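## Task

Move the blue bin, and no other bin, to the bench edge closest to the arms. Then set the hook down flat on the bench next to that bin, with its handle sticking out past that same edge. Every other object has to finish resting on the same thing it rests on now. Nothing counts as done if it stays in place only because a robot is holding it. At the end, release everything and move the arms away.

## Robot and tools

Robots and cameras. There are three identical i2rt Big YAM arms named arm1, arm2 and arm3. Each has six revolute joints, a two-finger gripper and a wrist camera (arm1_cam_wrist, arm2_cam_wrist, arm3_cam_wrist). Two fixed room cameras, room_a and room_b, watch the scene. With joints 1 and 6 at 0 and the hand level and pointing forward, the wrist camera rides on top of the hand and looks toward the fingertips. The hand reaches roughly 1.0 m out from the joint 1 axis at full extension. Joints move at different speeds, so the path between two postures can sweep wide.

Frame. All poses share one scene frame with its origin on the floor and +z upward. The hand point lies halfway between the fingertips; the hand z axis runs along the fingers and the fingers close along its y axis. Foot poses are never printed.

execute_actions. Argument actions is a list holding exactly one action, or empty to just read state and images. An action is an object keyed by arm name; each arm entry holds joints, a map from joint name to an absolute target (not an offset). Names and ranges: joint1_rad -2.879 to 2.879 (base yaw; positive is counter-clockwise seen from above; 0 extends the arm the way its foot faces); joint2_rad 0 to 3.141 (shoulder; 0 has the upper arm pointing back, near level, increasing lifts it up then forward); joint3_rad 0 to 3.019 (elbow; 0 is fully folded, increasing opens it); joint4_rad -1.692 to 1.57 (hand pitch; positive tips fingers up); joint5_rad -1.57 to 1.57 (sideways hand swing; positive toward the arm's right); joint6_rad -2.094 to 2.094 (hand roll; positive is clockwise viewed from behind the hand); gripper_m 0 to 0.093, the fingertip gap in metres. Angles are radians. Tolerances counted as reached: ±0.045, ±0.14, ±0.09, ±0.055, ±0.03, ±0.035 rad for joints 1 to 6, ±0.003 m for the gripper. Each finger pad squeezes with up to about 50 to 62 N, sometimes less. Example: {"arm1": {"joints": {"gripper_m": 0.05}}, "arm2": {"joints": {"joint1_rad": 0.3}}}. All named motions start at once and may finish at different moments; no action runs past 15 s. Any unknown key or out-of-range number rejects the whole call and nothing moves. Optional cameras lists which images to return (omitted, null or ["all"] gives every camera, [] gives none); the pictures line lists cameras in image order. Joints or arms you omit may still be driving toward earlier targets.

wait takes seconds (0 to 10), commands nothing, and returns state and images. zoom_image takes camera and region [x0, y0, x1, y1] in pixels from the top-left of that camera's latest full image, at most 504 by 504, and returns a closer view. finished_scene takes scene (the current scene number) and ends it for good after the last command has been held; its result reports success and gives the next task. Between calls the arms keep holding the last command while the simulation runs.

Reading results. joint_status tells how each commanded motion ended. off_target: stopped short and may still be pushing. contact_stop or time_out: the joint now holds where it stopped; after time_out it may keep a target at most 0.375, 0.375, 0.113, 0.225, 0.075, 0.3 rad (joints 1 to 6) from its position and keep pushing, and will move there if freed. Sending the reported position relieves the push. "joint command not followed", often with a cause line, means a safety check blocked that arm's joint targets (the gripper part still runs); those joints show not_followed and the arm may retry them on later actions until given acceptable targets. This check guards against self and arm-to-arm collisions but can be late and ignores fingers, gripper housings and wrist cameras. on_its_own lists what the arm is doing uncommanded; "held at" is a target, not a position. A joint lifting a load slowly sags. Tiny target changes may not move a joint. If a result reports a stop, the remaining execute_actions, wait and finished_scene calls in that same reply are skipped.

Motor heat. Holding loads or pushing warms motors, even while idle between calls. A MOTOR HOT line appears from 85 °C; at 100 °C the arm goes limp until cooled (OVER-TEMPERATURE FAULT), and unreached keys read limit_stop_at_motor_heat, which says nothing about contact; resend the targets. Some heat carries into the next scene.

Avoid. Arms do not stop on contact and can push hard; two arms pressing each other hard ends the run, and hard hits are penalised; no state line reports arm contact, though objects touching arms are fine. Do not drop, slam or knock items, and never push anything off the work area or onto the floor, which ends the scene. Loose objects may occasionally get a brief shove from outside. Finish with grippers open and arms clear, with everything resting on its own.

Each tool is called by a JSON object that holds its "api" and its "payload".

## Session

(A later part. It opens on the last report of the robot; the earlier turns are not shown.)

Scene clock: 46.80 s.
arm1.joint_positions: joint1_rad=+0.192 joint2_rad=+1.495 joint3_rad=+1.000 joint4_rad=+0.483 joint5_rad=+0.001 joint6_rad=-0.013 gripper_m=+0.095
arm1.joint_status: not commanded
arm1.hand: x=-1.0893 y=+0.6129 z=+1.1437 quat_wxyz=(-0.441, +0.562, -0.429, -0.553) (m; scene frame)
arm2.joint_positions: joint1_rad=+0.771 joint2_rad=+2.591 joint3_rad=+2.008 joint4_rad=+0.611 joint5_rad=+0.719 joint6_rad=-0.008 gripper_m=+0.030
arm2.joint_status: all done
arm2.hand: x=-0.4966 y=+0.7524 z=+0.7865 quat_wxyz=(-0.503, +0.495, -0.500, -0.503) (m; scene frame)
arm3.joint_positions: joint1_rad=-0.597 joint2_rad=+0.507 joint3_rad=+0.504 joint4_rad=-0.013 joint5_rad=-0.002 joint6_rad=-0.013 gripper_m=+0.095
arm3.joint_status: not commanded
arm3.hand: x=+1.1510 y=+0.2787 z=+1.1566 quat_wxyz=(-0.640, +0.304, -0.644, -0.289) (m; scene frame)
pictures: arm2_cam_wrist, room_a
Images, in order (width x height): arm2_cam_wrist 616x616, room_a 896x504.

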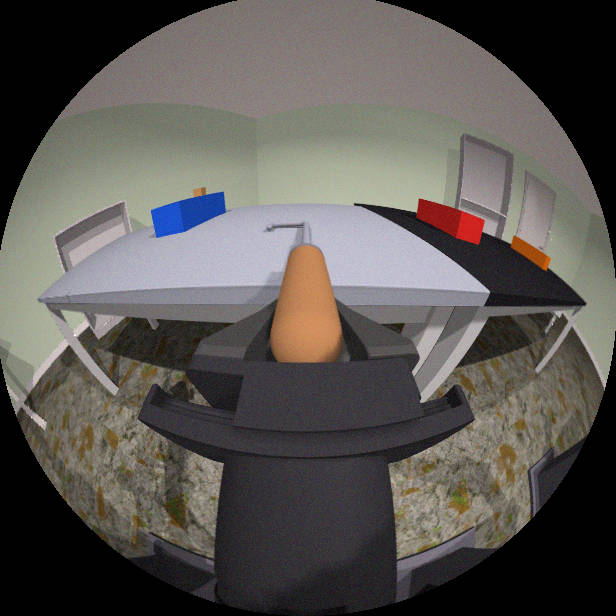

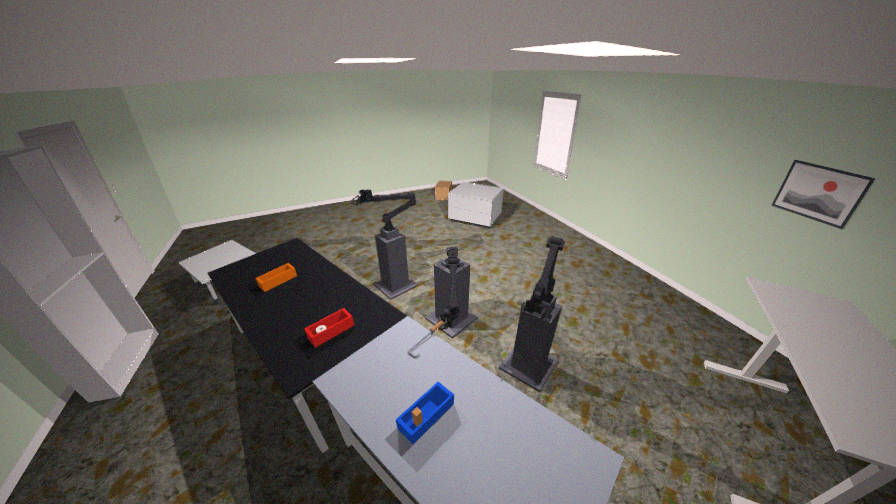

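{"api": "execute_actions", "payload": {"actions": [{"arm2":{"joints":{"gripper_m":0.093}}}], "cameras": []}}

{"api": "execute_actions", "payload": {"actions": [{"arm2":{"joints":{"joint2_rad":2.2}}}], "cameras": []}}

{"api": "execute_actions", "payload": {"actions": [{"arm2":{"joints":{"joint1_rad":-0.2,"joint2_rad":0.8,"joint3_rad":1.0,"joint4_rad":0,"joint5_rad":-0.9}}}], "cameras": []}}

{"api": "execute_actions", "payload": {"actions": [{"arm1":{"joints":{"joint1_rad":-0.71,"joint2_rad":2.5,"joint3_rad":1.98,"joint4_rad":0.78,"joint5_rad":-0.663}}}], "cameras": ["arm1_cam_wrist","room_a"]}}

Scene clock: 52.13 s.
arm1.joint_positions: joint1_rad=+0.192 joint2_rad=+1.495 joint3_rad=+1.000 joint4_rad=+0.483 joint5_rad=+0.001 joint6_rad=-0.013 gripper_m=+0.095
arm1.joint_status: not commanded
arm1.hand: x=-1.0893 y=+0.6129 z=+1.1437 quat_wxyz=(-0.441, +0.562, -0.429, -0.553) (m; scene frame)
arm2.joint_positions: joint1_rad=+0.771 joint2_rad=+2.572 joint3_rad=+2.008 joint4_rad=+0.615 joint5_rad=+0.719 joint6_rad=-0.008 gripper_m=+0.093
arm2.joint_status: all done
arm2.hand: x=-0.4974 y=+0.7534 z=+0.8039 quat_wxyz=(-0.504, +0.486, -0.499, -0.511) (m; scene frame)
arm3.joint_positions: joint1_rad=-0.597 joint2_rad=+0.507 joint3_rad=+0.504 joint4_rad=-0.013 joint5_rad=-0.002 joint6_rad=-0.013 gripper_m=+0.095
arm3.joint_status: not commanded
arm3.hand: x=+1.1510 y=+0.2787 z=+1.1566 quat_wxyz=(-0.640, +0.304, -0.644, -0.289) (m; scene frame)
pictures: none
No camera images: the call's "cameras" was empty. Leave "cameras" out to get every camera's image.

Scene clock: 53.77 s.
arm1.joint_positions: joint1_rad=+0.192 joint2_rad=+1.495 joint3_rad=+1.000 joint4_rad=+0.483 joint5_rad=+0.001 joint6_rad=-0.013 gripper_m=+0.095
arm1.joint_status: not commanded
arm1.hand: x=-1.0893 y=+0.6129 z=+1.1437 quat_wxyz=(-0.441, +0.562, -0.429, -0.553) (m; scene frame)
arm2.joint_positions: joint1_rad=+0.771 joint2_rad=+2.199 joint3_rad=+2.055 joint4_rad=+0.633 joint5_rad=+0.719 joint6_rad=-0.008 gripper_m=+0.093
arm2.joint_status: all done
arm2.hand: x=-0.4691 y=+0.7218 z=+1.1589 quat_wxyz=(-0.501, +0.319, -0.475, -0.650) (m; scene frame)
arm3.joint_positions: joint1_rad=-0.597 joint2_rad=+0.507 joint3_rad=+0.504 joint4_rad=-0.013 joint5_rad=-0.002 joint6_rad=-0.013 gripper_m=+0.095
arm3.joint_status: not commanded
arm3.hand: x=+1.1510 y=+0.2787 z=+1.1566 quat_wxyz=(-0.640, +0.304, -0.644, -0.289) (m; scene frame)
pictures: none
No camera images: the call's "cameras" was empty. Leave "cameras" out to get every camera's image.

Scene clock: 55.57 s.
arm1.joint_positions: joint1_rad=+0.192 joint2_rad=+1.495 joint3_rad=+1.000 joint4_rad=+0.483 joint5_rad=+0.001 joint6_rad=-0.013 gripper_m=+0.095
arm1.joint_status: not commanded
arm1.hand: x=-1.0893 y=+0.6129 z=+1.1437 quat_wxyz=(-0.441, +0.562, -0.429, -0.553) (m; scene frame)
arm2.joint_positions: joint1_rad=-0.187 joint2_rad=+0.799 joint3_rad=+1.009 joint4_rad=+0.015 joint5_rad=-0.898 joint6_rad=-0.007 gripper_m=+0.093
arm2.joint_status: all done
arm2.hand: x=-0.0387 y=+0.3790 z=+1.2960 quat_wxyz=(-0.389, +0.618, -0.234, -0.643) (m; scene frame)
arm3.joint_positions: joint1_rad=-0.597 joint2_rad=+0.507 joint3_rad=+0.504 joint4_rad=-0.013 joint5_rad=-0.002 joint6_rad=-0.013 gripper_m=+0.095
arm3.joint_status: not commanded
arm3.hand: x=+1.1510 y=+0.2787 z=+1.1566 quat_wxyz=(-0.640, +0.304, -0.644, -0.289) (m; scene frame)
pictures: none
No camera images: the call's "cameras" was empty. Leave "cameras" out to get every camera's image.

Scene clock: 57.57 s.
arm1.joint_positions: joint1_rad=-0.701 joint2_rad=+2.521 joint3_rad=+1.919 joint4_rad=+0.753 joint5_rad=-0.662 joint6_rad=-0.013 gripper_m=+0.095
arm1.joint_status: all done
arm1.hand: x=-0.4790 y=+0.7672 z=+0.9306 quat_wxyz=(-0.555, +0.495, -0.434, -0.508) (m; scene frame)
arm2.joint_positions: joint1_rad=-0.187 joint2_rad=+0.799 joint3_rad=+1.009 joint4_rad=+0.015 joint5_rad=-0.898 joint6_rad=-0.007 gripper_m=+0.093
arm2.joint_status: not commanded
arm2.hand: x=-0.0387 y=+0.3790 z=+1.2960 quat_wxyz=(-0.389, +0.618, -0.234, -0.643) (m; scene frame)
arm3.joint_positions: joint1_rad=-0.597 joint2_rad=+0.507 joint3_rad=+0.504 joint4_rad=-0.013 joint5_rad=-0.002 joint6_rad=-0.013 gripper_m=+0.095
arm3.joint_status: not commanded
arm3.hand: x=+1.1510 y=+0.2787 z=+1.1566 quat_wxyz=(-0.640, +0.304, -0.644, -0.289) (m; scene frame)
pictures: arm1_cam_wrist, room_a
Images, in order (width x height): arm1_cam_wrist 616x616, room_a 896x504.

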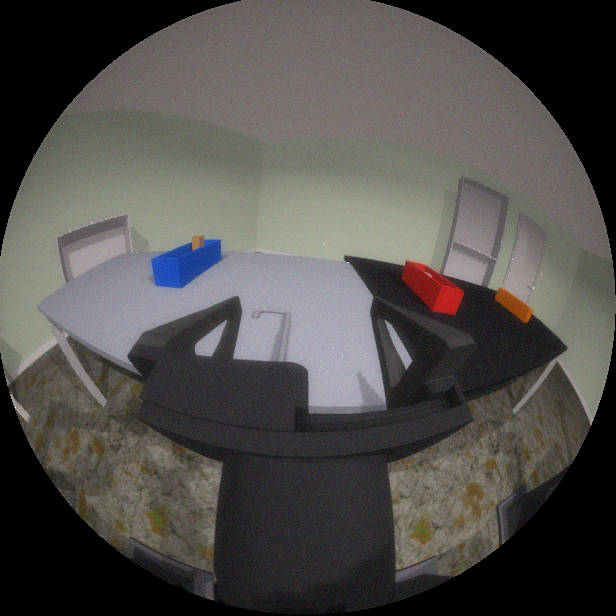

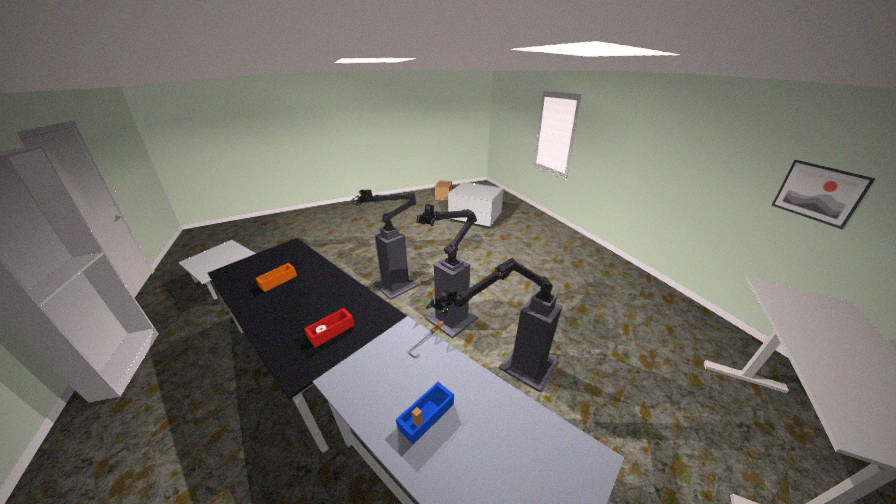

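Lowering also pulls in by about 2 cm.

{"api": "execute_actions", "payload": {"actions": [{"arm1":{"joints":{"joint2_rad":2.66,"joint3_rad":1.94,"joint4_rad":0.8}}}], "cameras": ["arm1_cam_wrist"]}}

Scene clock: 60.43 s.
arm1.joint_positions: joint1_rad=-0.701 joint2_rad=+2.681 joint3_rad=+1.919 joint4_rad=+0.780 joint5_rad=-0.662 joint6_rad=-0.013 gripper_m=+0.095
arm1.joint_status: all done
arm1.hand: x=-0.4871 y=+0.7577 z=+0.7972 quat_wxyz=(-0.510, +0.503, -0.482, -0.504) (m; scene frame)
arm2.joint_positions: joint1_rad=-0.187 joint2_rad=+0.799 joint3_rad=+1.009 joint4_rad=+0.015 joint5_rad=-0.898 joint6_rad=-0.007 gripper_m=+0.093
arm2.joint_status: not commanded
arm2.hand: x=-0.0387 y=+0.3790 z=+1.2960 quat_wxyz=(-0.389, +0.618, -0.234, -0.643) (m; scene frame)
arm3.joint_positions: joint1_rad=-0.597 joint2_rad=+0.507 joint3_rad=+0.504 joint4_rad=-0.013 joint5_rad=-0.002 joint6_rad=-0.013 gripper_m=+0.095
arm3.joint_status: not commanded
arm3.hand: x=+1.1510 y=+0.2787 z=+1.1566 quat_wxyz=(-0.640, +0.304, -0.644, -0.289) (m; scene frame)
pictures: arm1_cam_wrist
Images, in order (width x height): arm1_cam_wrist 616x616.

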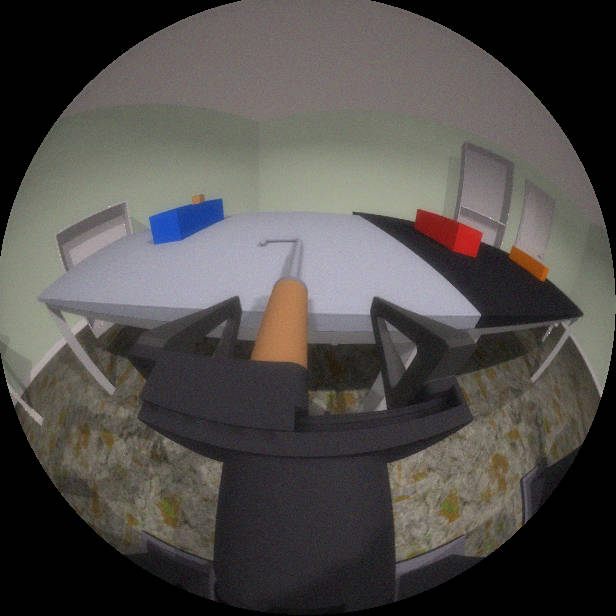

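{"api": "execute_actions", "payload": {"actions": [{"arm1":{"joints":{"joint3_rad":1.86,"joint4_rad":0.83}}}], "cameras": ["arm1_cam_wrist"]}}

Scene clock: 65.60 s.
arm1.joint_positions: joint1_rad=-0.701 joint2_rad=+2.681 joint3_rad=+1.860 joint4_rad=+0.803 joint5_rad=-0.662 joint6_rad=-0.013 gripper_m=+0.095
arm1.joint_status: all done
arm1.hand: x=-0.4968 y=+0.7451 z=+0.7734 quat_wxyz=(-0.498, +0.505, -0.495, -0.503) (m; scene frame)
arm2.joint_positions: joint1_rad=-0.187 joint2_rad=+0.799 joint3_rad=+1.009 joint4_rad=+0.015 joint5_rad=-0.898 joint6_rad=-0.007 gripper_m=+0.093
arm2.joint_status: not commanded
arm2.hand: x=-0.0387 y=+0.3790 z=+1.2960 quat_wxyz=(-0.389, +0.618, -0.234, -0.643) (m; scene frame)
arm3.joint_positions: joint1_rad=-0.597 joint2_rad=+0.507 joint3_rad=+0.504 joint4_rad=-0.013 joint5_rad=-0.002 joint6_rad=-0.013 gripper_m=+0.095
arm3.joint_status: not commanded
arm3.hand: x=+1.1510 y=+0.2787 z=+1.1566 quat_wxyz=(-0.640, +0.304, -0.644, -0.289) (m; scene frame)
pictures: arm1_cam_wrist
Images, in order (width x height): arm1_cam_wrist 616x616.

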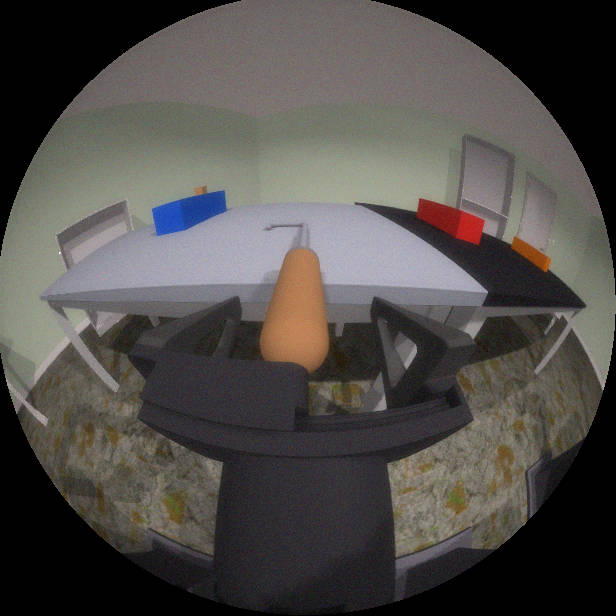

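{"api": "execute_actions", "payload": {"actions": [{"arm1":{"joints":{"gripper_m":0}}}], "cameras": []}}

{"api": "execute_actions", "payload": {"actions": [{"arm1":{"joints":{"joint2_rad":2.28,"joint4_rad":0.55}}}], "cameras": []}}

{"api": "execute_actions", "payload": {"actions": [{"arm1":{"joints":{"joint1_rad":-0.065,"joint5_rad":0,"joint6_rad":-1.57}}}]}}

Scene clock: 69.43 s.
arm1.joint_positions: joint1_rad=-0.701 joint2_rad=+2.681 joint3_rad=+1.860 joint4_rad=+0.803 joint5_rad=-0.664 joint6_rad=-0.013 gripper_m=+0.031
arm1.joint_status: gripper_m off_target (ended at +0.031, target +0.000)
arm1.hand: x=-0.4971 y=+0.7451 z=+0.7734 quat_wxyz=(-0.497, +0.505, -0.494, -0.503) (m; scene frame)
arm2.joint_positions: joint1_rad=-0.187 joint2_rad=+0.799 joint3_rad=+1.009 joint4_rad=+0.015 joint5_rad=-0.898 joint6_rad=-0.007 gripper_m=+0.093
arm2.joint_status: not commanded
arm2.hand: x=-0.0387 y=+0.3790 z=+1.2960 quat_wxyz=(-0.389, +0.618, -0.234, -0.643) (m; scene frame)
arm3.joint_positions: joint1_rad=-0.597 joint2_rad=+0.507 joint3_rad=+0.504 joint4_rad=-0.013 joint5_rad=-0.002 joint6_rad=-0.013 gripper_m=+0.095
arm3.joint_status: not commanded
arm3.hand: x=+1.1510 y=+0.2787 z=+1.1566 quat_wxyz=(-0.640, +0.304, -0.644, -0.289) (m; scene frame)
pictures: none
No camera images: the call's "cameras" was empty. Leave "cameras" out to get every camera's image.

Scene clock: 70.83 s.
arm1.joint_positions: joint1_rad=-0.701 joint2_rad=+2.306 joint3_rad=+1.832 joint4_rad=+0.542 joint5_rad=-0.663 joint6_rad=-0.013 gripper_m=+0.031
arm1.joint_status: all done
arm1.hand: x=-0.4890 y=+0.7526 z=+1.0246 quat_wxyz=(-0.527, +0.501, -0.464, -0.506) (m; scene frame)
arm2.joint_positions: joint1_rad=-0.187 joint2_rad=+0.799 joint3_rad=+1.009 joint4_rad=+0.015 joint5_rad=-0.898 joint6_rad=-0.007 gripper_m=+0.093
arm2.joint_status: not commanded
arm2.hand: x=-0.0387 y=+0.3790 z=+1.2960 quat_wxyz=(-0.389, +0.618, -0.234, -0.643) (m; scene frame)
arm3.joint_positions: joint1_rad=-0.597 joint2_rad=+0.507 joint3_rad=+0.504 joint4_rad=-0.013 joint5_rad=-0.002 joint6_rad=-0.013 gripper_m=+0.095
arm3.joint_status: not commanded
arm3.hand: x=+1.1510 y=+0.2787 z=+1.1566 quat_wxyz=(-0.640, +0.304, -0.644, -0.289) (m; scene frame)
pictures: none
No camera images: the call's "cameras" was empty. Leave "cameras" out to get every camera's image.

Scene clock: 73.20 s.
arm1.joint_positions: joint1_rad=-0.061 joint2_rad=+2.306 joint3_rad=+1.832 joint4_rad=+0.538 joint5_rad=+0.000 joint6_rad=-1.555 gripper_m=+0.031
arm1.joint_status: all done
arm1.hand: x=-0.9260 y=+0.9025 z=+1.0267 quat_wxyz=(-0.734, +0.679, -0.007, -0.002) (m; scene frame)
arm2.joint_positions: joint1_rad=-0.187 joint2_rad=+0.799 joint3_rad=+1.009 joint4_rad=+0.015 joint5_rad=-0.898 joint6_rad=-0.007 gripper_m=+0.093
arm2.joint_status: not commanded
arm2.hand: x=-0.0387 y=+0.3790 z=+1.2960 quat_wxyz=(-0.389, +0.618, -0.234, -0.643) (m; scene frame)
arm3.joint_positions: joint1_rad=-0.597 joint2_rad=+0.507 joint3_rad=+0.504 joint4_rad=-0.013 joint5_rad=-0.002 joint6_rad=-0.013 gripper_m=+0.095
arm3.joint_status: not commanded
arm3.hand: x=+1.1510 y=+0.2787 z=+1.1566 quat_wxyz=(-0.640, +0.304, -0.644, -0.289) (m; scene frame)
pictures: arm1_cam_wrist, arm2_cam_wrist, arm3_cam_wrist, room_a, room_b
Images, in order (width x height): arm1_cam_wrist 616x616, arm2_cam_wrist 616x616, arm3_cam_wrist 616x616, room_a 896x504, room_b 896x504.

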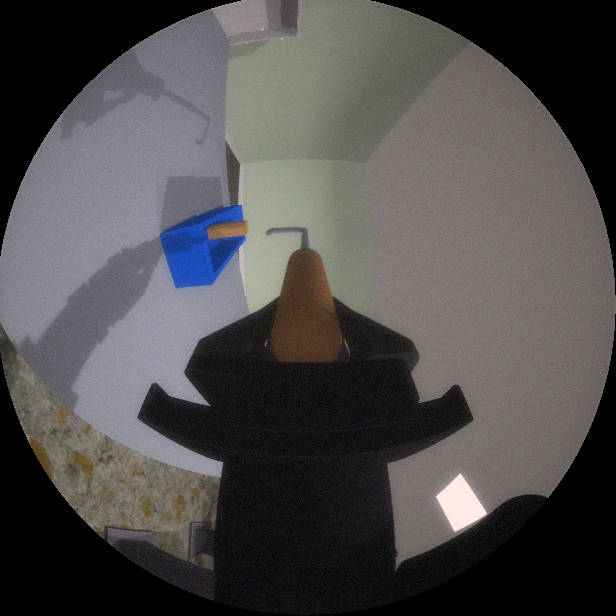

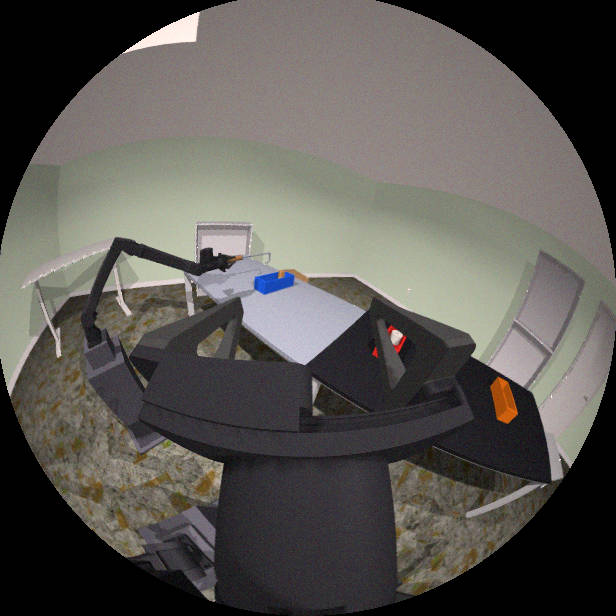

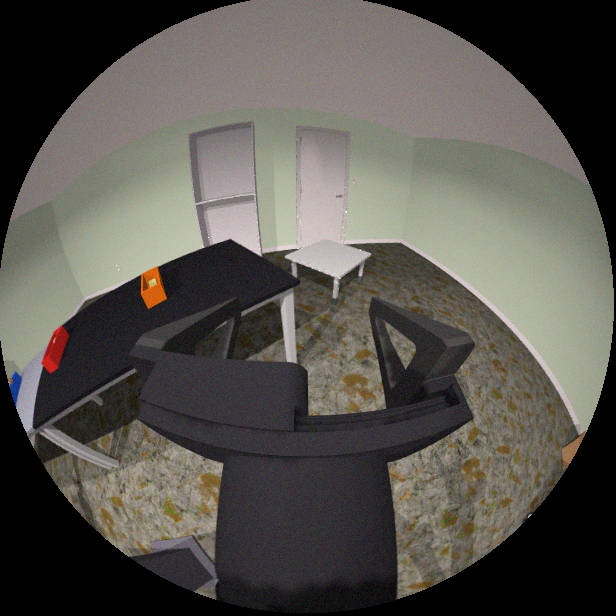

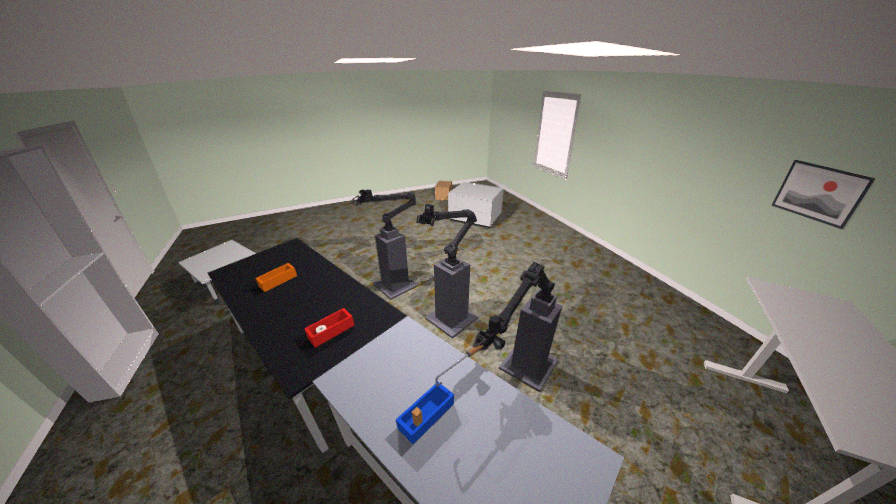

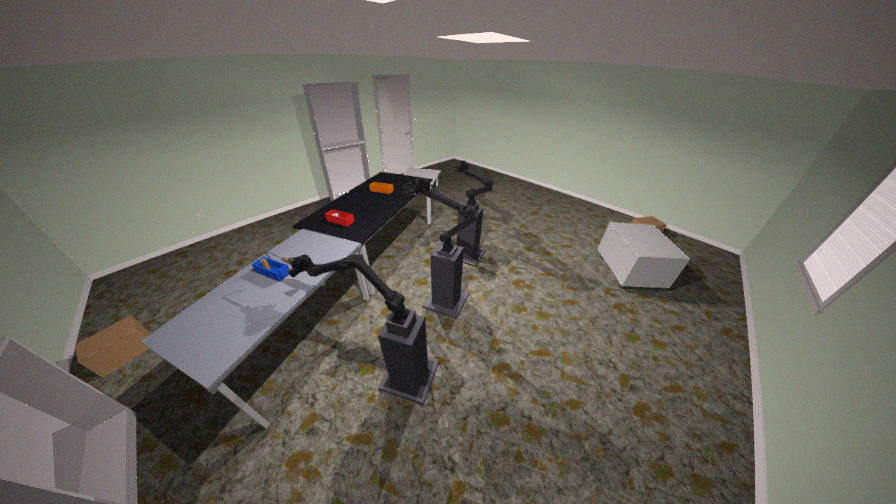

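{"api": "execute_actions", "payload": {"actions": [{"arm1":{"joints":{"joint1_rad":-0.095,"joint2_rad":2.36,"joint4_rad":0.56}}}], "cameras": ["arm1_cam_wrist","arm2_cam_wrist","room_a"]}}

{"api": "zoom_image", "payload": {"camera": "room_a", "region": [380,320,540,450]}}

Scene clock: 77.53 s.
arm1.joint_positions: joint1_rad=-0.092 joint2_rad=+2.412 joint3_rad=+1.832 joint4_rad=+0.538 joint5_rad=+0.000 joint6_rad=-1.555 gripper_m=+0.031
arm1.joint_status: all done
arm1.hand: x=-0.8968 y=+0.9063 z=+0.9329 quat_wxyz=(-0.697, +0.716, -0.018, +0.009) (m; scene frame)
arm2.joint_positions: joint1_rad=-0.187 joint2_rad=+0.799 joint3_rad=+1.009 joint4_rad=+0.015 joint5_rad=-0.898 joint6_rad=-0.007 gripper_m=+0.093
arm2.joint_status: not commanded
arm2.hand: x=-0.0387 y=+0.3790 z=+1.2960 quat_wxyz=(-0.389, +0.618, -0.234, -0.643) (m; scene frame)
arm3.joint_positions: joint1_rad=-0.597 joint2_rad=+0.507 joint3_rad=+0.504 joint4_rad=-0.013 joint5_rad=-0.002 joint6_rad=-0.013 gripper_m=+0.095
arm3.joint_status: not commanded
arm3.hand: x=+1.1510 y=+0.2787 z=+1.1566 quat_wxyz=(-0.640, +0.304, -0.644, -0.289) (m; scene frame)
pictures: arm1_cam_wrist, arm2_cam_wrist, room_a
Images, in order (width x height): arm1_cam_wrist 616x616, arm2_cam_wrist 616x616, room_a 896x504.

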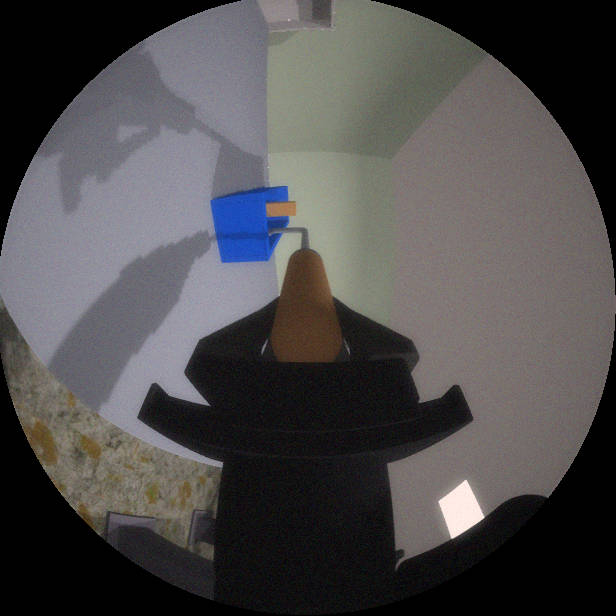

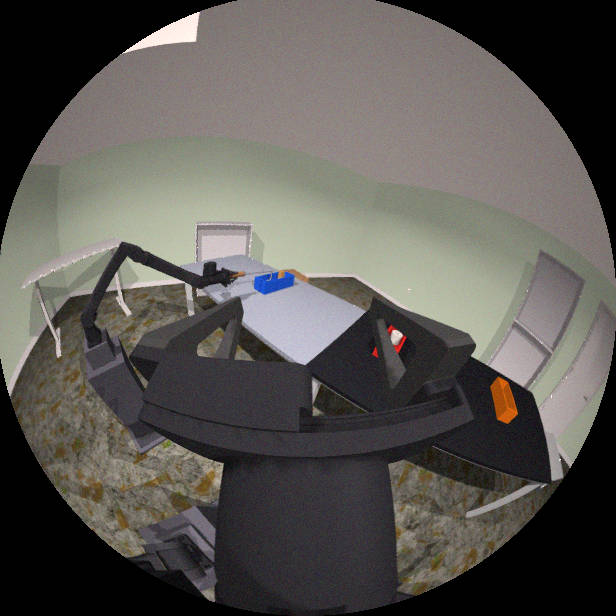

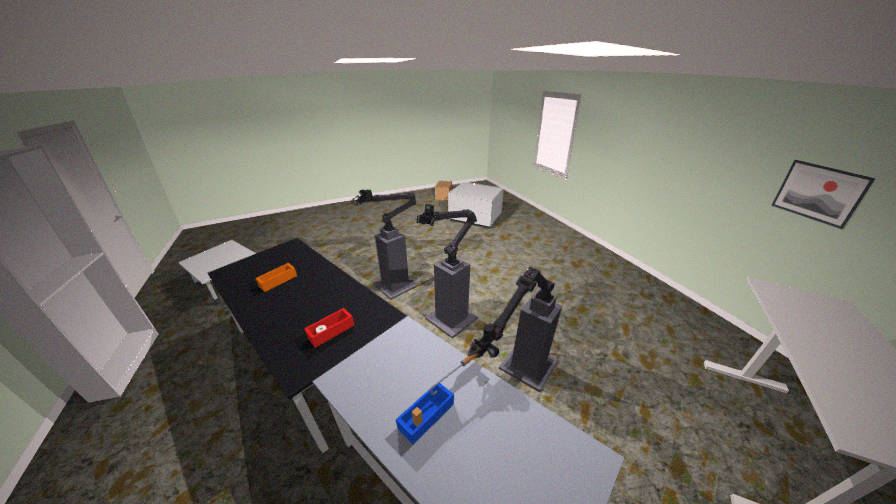

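Region (380, 320, 540, 450) of room_a's 896x504 image, scaled by 3.150, with more detail than that image has; it fills the top 410 rows of this view, and the rest is white.

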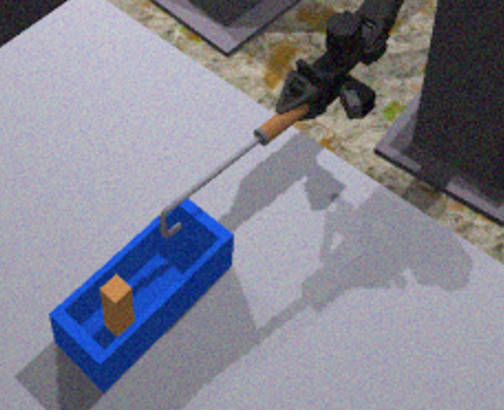

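{"api": "execute_actions", "payload": {"actions": [{"arm1":{"joints":{"joint1_rad":-0.07,"joint4_rad":0.47}}}], "cameras": ["arm1_cam_wrist"]}}

{"api": "execute_actions", "payload": {"actions": [{"arm1":{"joints":{"joint2_rad":2.26,"joint3_rad":1.63,"joint4_rad":0.58}}}], "cameras": ["arm1_cam_wrist"]}}

{"api": "execute_actions", "payload": {"actions": [{"arm1":{"joints":{"joint2_rad":2.15,"joint3_rad":1.41,"joint4_rad":0.69}}}], "cameras": ["arm1_cam_wrist","room_a"]}}

Scene clock: 81.43 s.
arm1.joint_positions: joint1_rad=-0.078 joint2_rad=+2.412 joint3_rad=+1.832 joint4_rad=+0.459 joint5_rad=+0.000 joint6_rad=-1.555 gripper_m=+0.031
arm1.joint_status: all done
arm1.hand: x=-0.9104 y=+0.9054 z=+0.9134 quat_wxyz=(-0.669, +0.744, -0.013, +0.004) (m; scene frame)
arm2.joint_positions: joint1_rad=-0.187 joint2_rad=+0.799 joint3_rad=+1.009 joint4_rad=+0.015 joint5_rad=-0.898 joint6_rad=-0.007 gripper_m=+0.093
arm2.joint_status: not commanded
arm2.hand: x=-0.0387 y=+0.3790 z=+1.2960 quat_wxyz=(-0.389, +0.618, -0.234, -0.643) (m; scene frame)
arm3.joint_positions: joint1_rad=-0.597 joint2_rad=+0.507 joint3_rad=+0.504 joint4_rad=-0.013 joint5_rad=-0.002 joint6_rad=-0.013 gripper_m=+0.095
arm3.joint_status: not commanded
arm3.hand: x=+1.1510 y=+0.2787 z=+1.1566 quat_wxyz=(-0.640, +0.304, -0.644, -0.289) (m; scene frame)
pictures: arm1_cam_wrist
Images, in order (width x height): arm1_cam_wrist 616x616.

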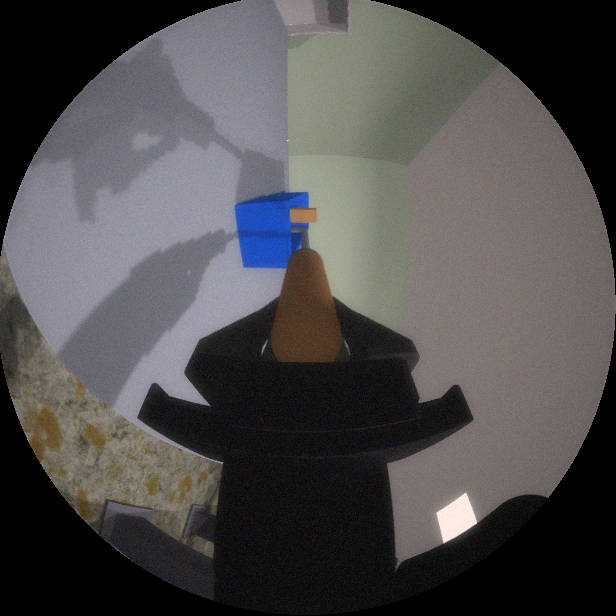

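Scene clock: 82.37 s.
arm1.joint_positions: joint1_rad=-0.078 joint2_rad=+2.326 joint3_rad=+1.633 joint4_rad=+0.541 joint5_rad=+0.000 joint6_rad=-1.556 gripper_m=+0.031
arm1.joint_status: all done
arm1.hand: x=-0.9114 y=+0.8603 z=+0.8971 quat_wxyz=(-0.657, +0.754, -0.013, +0.004) (m; scene frame)
arm2.joint_positions: joint1_rad=-0.187 joint2_rad=+0.799 joint3_rad=+1.009 joint4_rad=+0.015 joint5_rad=-0.898 joint6_rad=-0.007 gripper_m=+0.093
arm2.joint_status: not commanded
arm2.hand: x=-0.0387 y=+0.3790 z=+1.2960 quat_wxyz=(-0.389, +0.618, -0.234, -0.643) (m; scene frame)
arm3.joint_positions: joint1_rad=-0.597 joint2_rad=+0.507 joint3_rad=+0.504 joint4_rad=-0.013 joint5_rad=-0.002 joint6_rad=-0.013 gripper_m=+0.095
arm3.joint_status: not commanded
arm3.hand: x=+1.1510 y=+0.2787 z=+1.1566 quat_wxyz=(-0.640, +0.304, -0.644, -0.289) (m; scene frame)
pictures: arm1_cam_wrist
Images, in order (width x height): arm1_cam_wrist 616x616.

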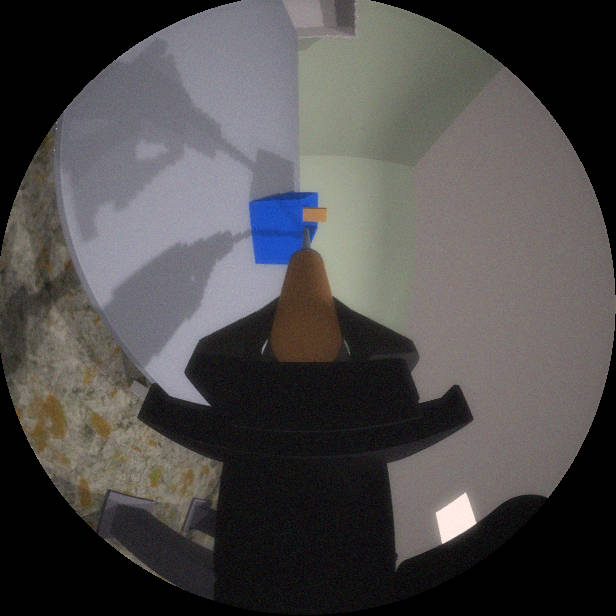

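Scene clock: 83.27 s.
arm1.joint_positions: joint1_rad=-0.078 joint2_rad=+2.215 joint3_rad=+1.411 joint4_rad=+0.647 joint5_rad=+0.000 joint6_rad=-1.556 gripper_m=+0.031
arm1.joint_status: all done
arm1.hand: x=-0.9127 y=+0.8039 z=+0.8969 quat_wxyz=(-0.655, +0.756, -0.013, +0.004) (m; scene frame)
arm2.joint_positions: joint1_rad=-0.187 joint2_rad=+0.799 joint3_rad=+1.009 joint4_rad=+0.015 joint5_rad=-0.898 joint6_rad=-0.007 gripper_m=+0.093
arm2.joint_status: not commanded
arm2.hand: x=-0.0387 y=+0.3790 z=+1.2960 quat_wxyz=(-0.389, +0.618, -0.234, -0.643) (m; scene frame)
arm3.joint_positions: joint1_rad=-0.597 joint2_rad=+0.507 joint3_rad=+0.504 joint4_rad=-0.013 joint5_rad=-0.002 joint6_rad=-0.013 gripper_m=+0.095
arm3.joint_status: not commanded
arm3.hand: x=+1.1510 y=+0.2787 z=+1.1566 quat_wxyz=(-0.640, +0.304, -0.644, -0.289) (m; scene frame)
pictures: arm1_cam_wrist, room_a
Images, in order (width x height): arm1_cam_wrist 616x616, room_a 896x504.

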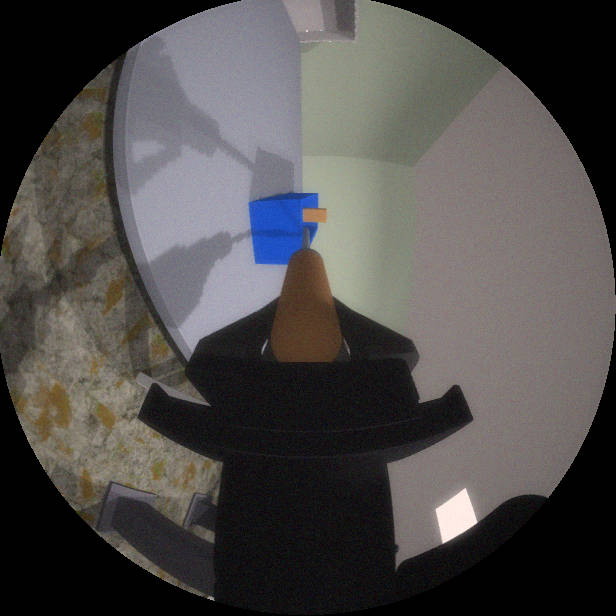

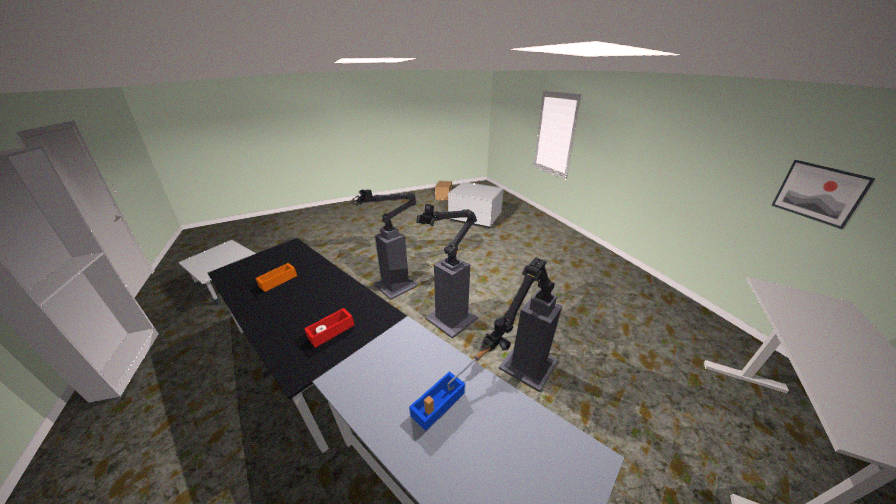

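{"api": "execute_actions", "payload": {"actions": [{"arm1":{"joints":{"joint2_rad":2.02,"joint3_rad":1.17,"joint4_rad":0.82}}}], "cameras": []}}

{"api": "execute_actions", "payload": {"actions": [{"arm1":{"joints":{"joint2_rad":1.91,"joint3_rad":0.93,"joint4_rad":0.94}}}], "cameras": []}}

{"api": "execute_actions", "payload": {"actions": [{"arm1":{"joints":{"joint2_rad":1.80,"joint3_rad":0.69,"joint4_rad":1.06}}}]}}

Scene clock: 88.50 s.
arm1.joint_positions: joint1_rad=-0.078 joint2_rad=+2.090 joint3_rad=+1.163 joint4_rad=+0.765 joint5_rad=+0.000 joint6_rad=-1.556 gripper_m=+0.031
arm1.joint_status: joint4_rad time_out (moved +0.118 of +0.173); the others done
arm1.on_its_own: joint4_rad reads +0.765 and still pushes toward +0.820 since a time_out
arm1.hand: x=-0.9144 y=+0.7334 z=+0.8979 quat_wxyz=(-0.653, +0.757, -0.013, +0.004) (m; scene frame)
arm2.joint_positions: joint1_rad=-0.187 joint2_rad=+0.799 joint3_rad=+1.009 joint4_rad=+0.015 joint5_rad=-0.898 joint6_rad=-0.007 gripper_m=+0.093
arm2.joint_status: not commanded
arm2.hand: x=-0.0387 y=+0.3790 z=+1.2960 quat_wxyz=(-0.389, +0.618, -0.234, -0.643) (m; scene frame)
arm3.joint_positions: joint1_rad=-0.597 joint2_rad=+0.507 joint3_rad=+0.504 joint4_rad=-0.013 joint5_rad=-0.002 joint6_rad=-0.013 gripper_m=+0.095
arm3.joint_status: not commanded
arm3.hand: x=+1.1510 y=+0.2787 z=+1.1566 quat_wxyz=(-0.640, +0.304, -0.644, -0.289) (m; scene frame)
pictures: none
No camera images: the call's "cameras" was empty. Leave "cameras" out to get every camera's image.

not run: a stop came earlier in this reply.

not run: a stop came earlier in this reply.

{"api": "execute_actions", "payload": {"actions": [{"arm1":{"joints":{"joint2_rad":1.89,"joint3_rad":0.93,"joint4_rad":0.91}}}], "cameras": []}}

{"api": "execute_actions", "payload": {"actions": [{"arm1":{"joints":{"joint2_rad":1.77,"joint3_rad":0.69,"joint4_rad":1.03}}}]}}

Scene clock: 92.87 s.
arm1.joint_positions: joint1_rad=-0.078 joint2_rad=+1.947 joint3_rad=+0.918 joint4_rad=+0.850 joint5_rad=+0.000 joint6_rad=-1.556 gripper_m=+0.031
arm1.joint_status: joint4_rad time_out (moved +0.086 of +0.145); the others done
arm1.on_its_own: joint4_rad reads +0.850 and still pushes toward +0.910 since a time_out
arm1.hand: x=-0.9162 y=+0.6558 z=+0.9032 quat_wxyz=(-0.647, +0.762, -0.013, +0.004) (m; scene frame)
arm2.joint_positions: joint1_rad=-0.187 joint2_rad=+0.799 joint3_rad=+1.009 joint4_rad=+0.015 joint5_rad=-0.898 joint6_rad=-0.007 gripper_m=+0.093
arm2.joint_status: not commanded
arm2.hand: x=-0.0387 y=+0.3790 z=+1.2960 quat_wxyz=(-0.389, +0.618, -0.234, -0.643) (m; scene frame)
arm3.joint_positions: joint1_rad=-0.597 joint2_rad=+0.507 joint3_rad=+0.504 joint4_rad=-0.013 joint5_rad=-0.002 joint6_rad=-0.013 gripper_m=+0.095
arm3.joint_status: not commanded
arm3.hand: x=+1.1510 y=+0.2787 z=+1.1566 quat_wxyz=(-0.640, +0.304, -0.644, -0.289) (m; scene frame)
pictures: none
No camera images: the call's "cameras" was empty. Leave "cameras" out to get every camera's image.

not run: a stop came earlier in this reply.

{"api": "execute_actions", "payload": {"actions": [{"arm1":{"joints":{"joint2_rad":1.77,"joint3_rad":0.67,"joint4_rad":1.05}}}]}}

{"api": "zoom_image", "payload": {"camera": "room_b", "region": [240,220,420,340]}}

Scene clock: 96.53 s.
arm1.joint_positions: joint1_rad=-0.078 joint2_rad=+1.816 joint3_rad=+0.656 joint4_rad=+0.992 joint5_rad=+0.000 joint6_rad=-1.556 gripper_m=+0.031
arm1.joint_status: joint4_rad time_out (moved +0.142 of +0.200); the others done
arm1.on_its_own: joint4_rad reads +0.992 and still pushes toward +1.050 since a time_out
arm1.hand: x=-0.9183 y=+0.5674 z=+0.9053 quat_wxyz=(-0.651, +0.759, -0.013, +0.004) (m; scene frame)
arm2.joint_positions: joint1_rad=-0.187 joint2_rad=+0.799 joint3_rad=+1.009 joint4_rad=+0.015 joint5_rad=-0.898 joint6_rad=-0.007 gripper_m=+0.093
arm2.joint_status: not commanded
arm2.hand: x=-0.0387 y=+0.3790 z=+1.2960 quat_wxyz=(-0.389, +0.618, -0.234, -0.643) (m; scene frame)
arm3.joint_positions: joint1_rad=-0.597 joint2_rad=+0.507 joint3_rad=+0.504 joint4_rad=-0.013 joint5_rad=-0.002 joint6_rad=-0.013 gripper_m=+0.095
arm3.joint_status: not commanded
arm3.hand: x=+1.1510 y=+0.2787 z=+1.1566 quat_wxyz=(-0.640, +0.304, -0.644, -0.289) (m; scene frame)
pictures: arm1_cam_wrist, arm2_cam_wrist, arm3_cam_wrist, room_a, room_b
Images, in order (width x height): arm1_cam_wrist 616x616, arm2_cam_wrist 616x616, arm3_cam_wrist 616x616, room_a 896x504, room_b 896x504.

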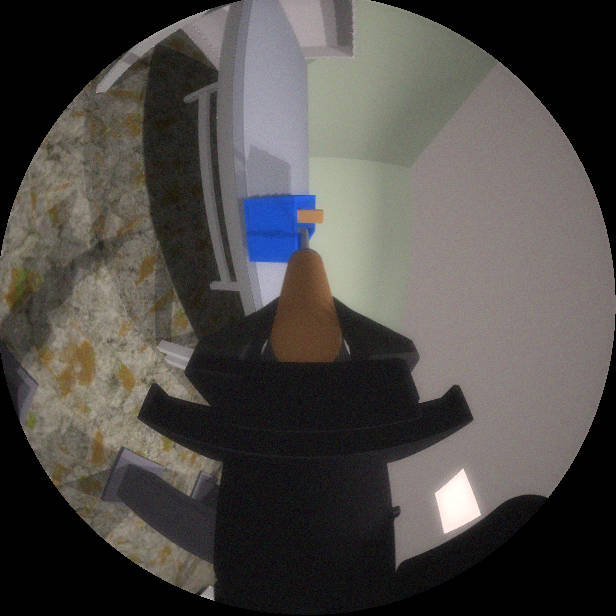

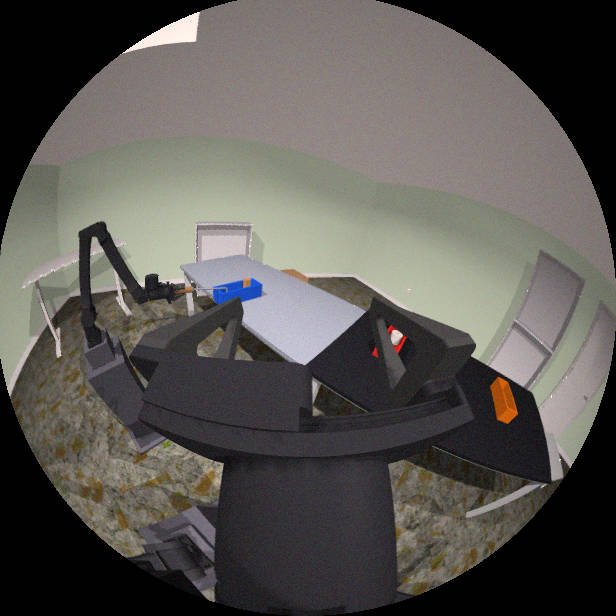

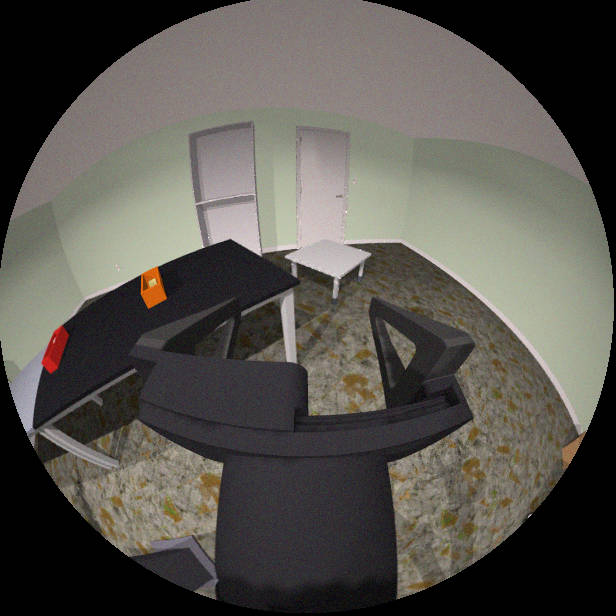

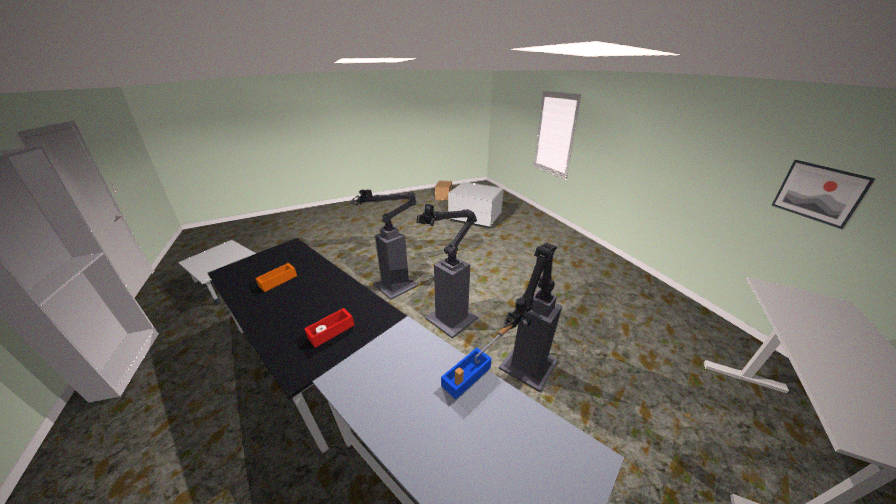

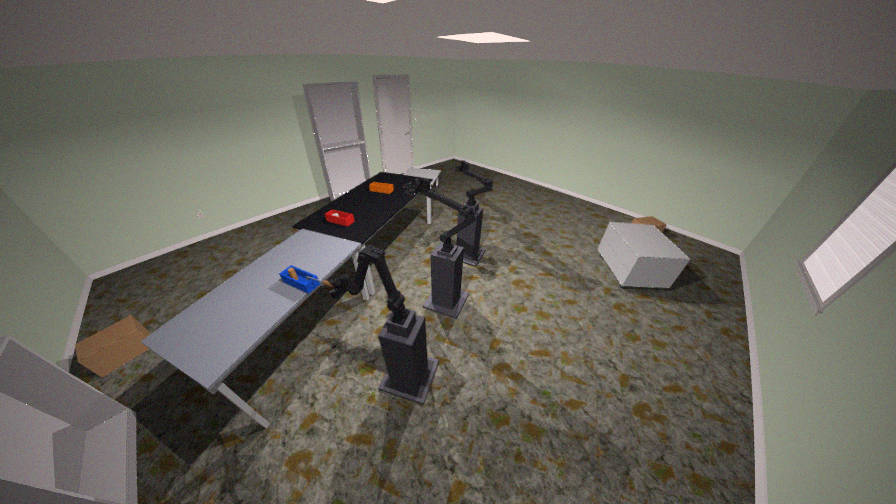

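Region (240, 220, 420, 340) of room_b's 896x504 image, scaled by 2.800, with more detail than that image has.

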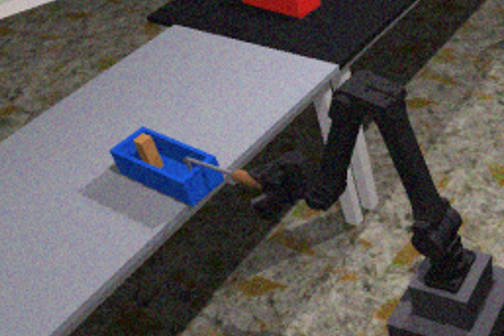

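{"api": "execute_actions", "payload": {"actions": [{"arm1":{"joints":{"joint3_rad":0.95}}}], "cameras": []}}

{"api": "execute_actions", "payload": {"actions": [{"arm1":{"joints":{"joint1_rad":0.15,"joint5_rad":0.2,"joint6_rad":0,"joint3_rad":1.42,"joint2_rad":2.1}}}], "cameras": []}}

{"api": "execute_actions", "payload": {"actions": [{"arm1":{"joints":{"joint2_rad":2.41,"joint4_rad":1.13}}}], "cameras": ["arm1_cam_wrist","room_b"]}}

Scene clock: 101.03 s.
arm1.joint_positions: joint1_rad=-0.078 joint2_rad=+1.815 joint3_rad=+0.900 joint4_rad=+1.001 joint5_rad=+0.000 joint6_rad=-1.556 gripper_m=+0.031
arm1.joint_status: all done
arm1.hand: x=-0.9168 y=+0.6481 z=+1.0160 quat_wxyz=(-0.742, +0.670, -0.011, +0.005) (m; scene frame)
arm2.joint_positions: joint1_rad=-0.187 joint2_rad=+0.799 joint3_rad=+1.009 joint4_rad=+0.015 joint5_rad=-0.898 joint6_rad=-0.007 gripper_m=+0.093
arm2.joint_status: not commanded
arm2.hand: x=-0.0387 y=+0.3790 z=+1.2960 quat_wxyz=(-0.389, +0.618, -0.234, -0.643) (m; scene frame)
arm3.joint_positions: joint1_rad=-0.597 joint2_rad=+0.507 joint3_rad=+0.504 joint4_rad=-0.013 joint5_rad=-0.002 joint6_rad=-0.013 gripper_m=+0.095
arm3.joint_status: not commanded
arm3.hand: x=+1.1510 y=+0.2787 z=+1.1566 quat_wxyz=(-0.640, +0.304, -0.644, -0.289) (m; scene frame)
pictures: none
No camera images: the call's "cameras" was empty. Leave "cameras" out to get every camera's image.

Scene clock: 103.20 s.
arm1.joint_positions: joint1_rad=+0.153 joint2_rad=+2.147 joint3_rad=+1.333 joint4_rad=+1.001 joint5_rad=+0.201 joint6_rad=-0.020 gripper_m=+0.031
arm1.joint_status: all done
arm1.hand: x=-1.0603 y=+0.7674 z=+0.9955 quat_wxyz=(-0.542, +0.446, -0.451, -0.552) (m; scene frame)
arm2.joint_positions: joint1_rad=-0.187 joint2_rad=+0.799 joint3_rad=+1.009 joint4_rad=+0.015 joint5_rad=-0.898 joint6_rad=-0.007 gripper_m=+0.093
arm2.joint_status: not commanded
arm2.hand: x=-0.0387 y=+0.3790 z=+1.2960 quat_wxyz=(-0.389, +0.618, -0.234, -0.643) (m; scene frame)
arm3.joint_positions: joint1_rad=-0.597 joint2_rad=+0.507 joint3_rad=+0.504 joint4_rad=-0.013 joint5_rad=-0.002 joint6_rad=-0.013 gripper_m=+0.095
arm3.joint_status: not commanded
arm3.hand: x=+1.1510 y=+0.2787 z=+1.1566 quat_wxyz=(-0.640, +0.304, -0.644, -0.289) (m; scene frame)
pictures: none
No camera images: the call's "cameras" was empty. Leave "cameras" out to get every camera's image.

Scene clock: 104.60 s.
arm1.joint_positions: joint1_rad=+0.153 joint2_rad=+2.473 joint3_rad=+1.370 joint4_rad=+1.094 joint5_rad=+0.201 joint6_rad=-0.007 gripper_m=+0.031
arm1.joint_status: all done
arm1.hand: x=-1.0575 y=+0.7610 z=+0.7864 quat_wxyz=(-0.503, +0.503, -0.494, -0.500) (m; scene frame)
arm2.joint_positions: joint1_rad=-0.187 joint2_rad=+0.799 joint3_rad=+1.009 joint4_rad=+0.015 joint5_rad=-0.898 joint6_rad=-0.007 gripper_m=+0.093
arm2.joint_status: not commanded
arm2.hand: x=-0.0387 y=+0.3790 z=+1.2960 quat_wxyz=(-0.389, +0.618, -0.234, -0.643) (m; scene frame)
arm3.joint_positions: joint1_rad=-0.597 joint2_rad=+0.507 joint3_rad=+0.504 joint4_rad=-0.013 joint5_rad=-0.002 joint6_rad=-0.013 gripper_m=+0.095
arm3.joint_status: not commanded
arm3.hand: x=+1.1510 y=+0.2787 z=+1.1566 quat_wxyz=(-0.640, +0.304, -0.644, -0.289) (m; scene frame)
pictures: arm1_cam_wrist, room_b
Images, in order (width x height): arm1_cam_wrist 616x616, room_b 896x504.

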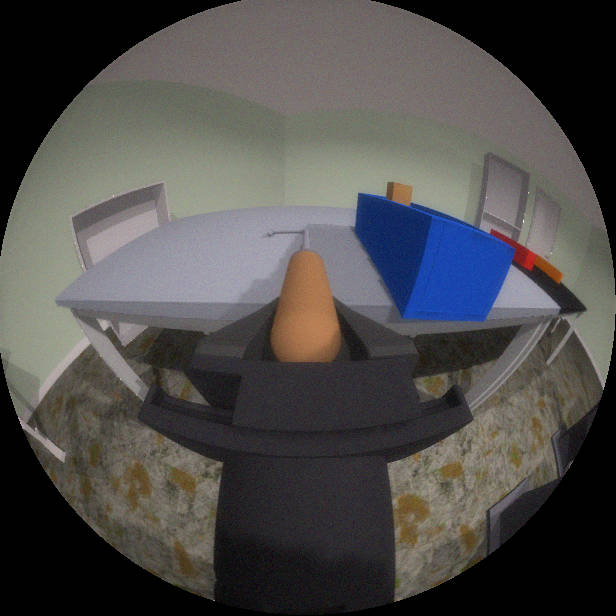

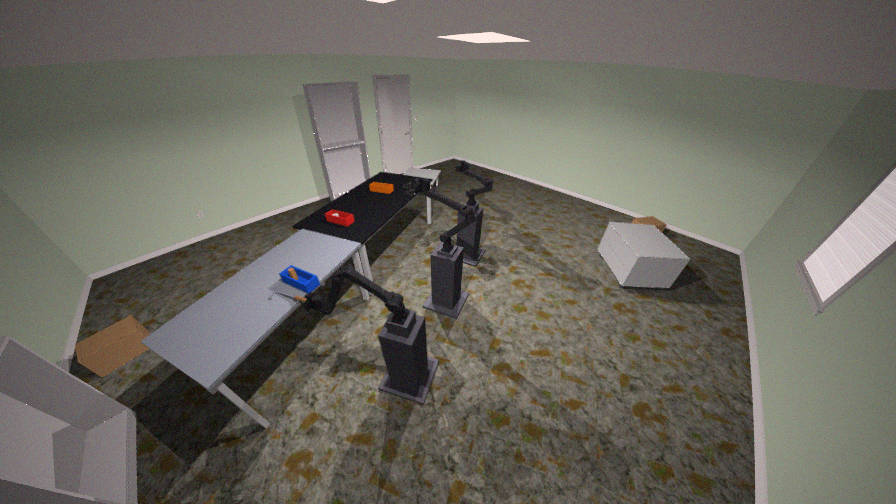

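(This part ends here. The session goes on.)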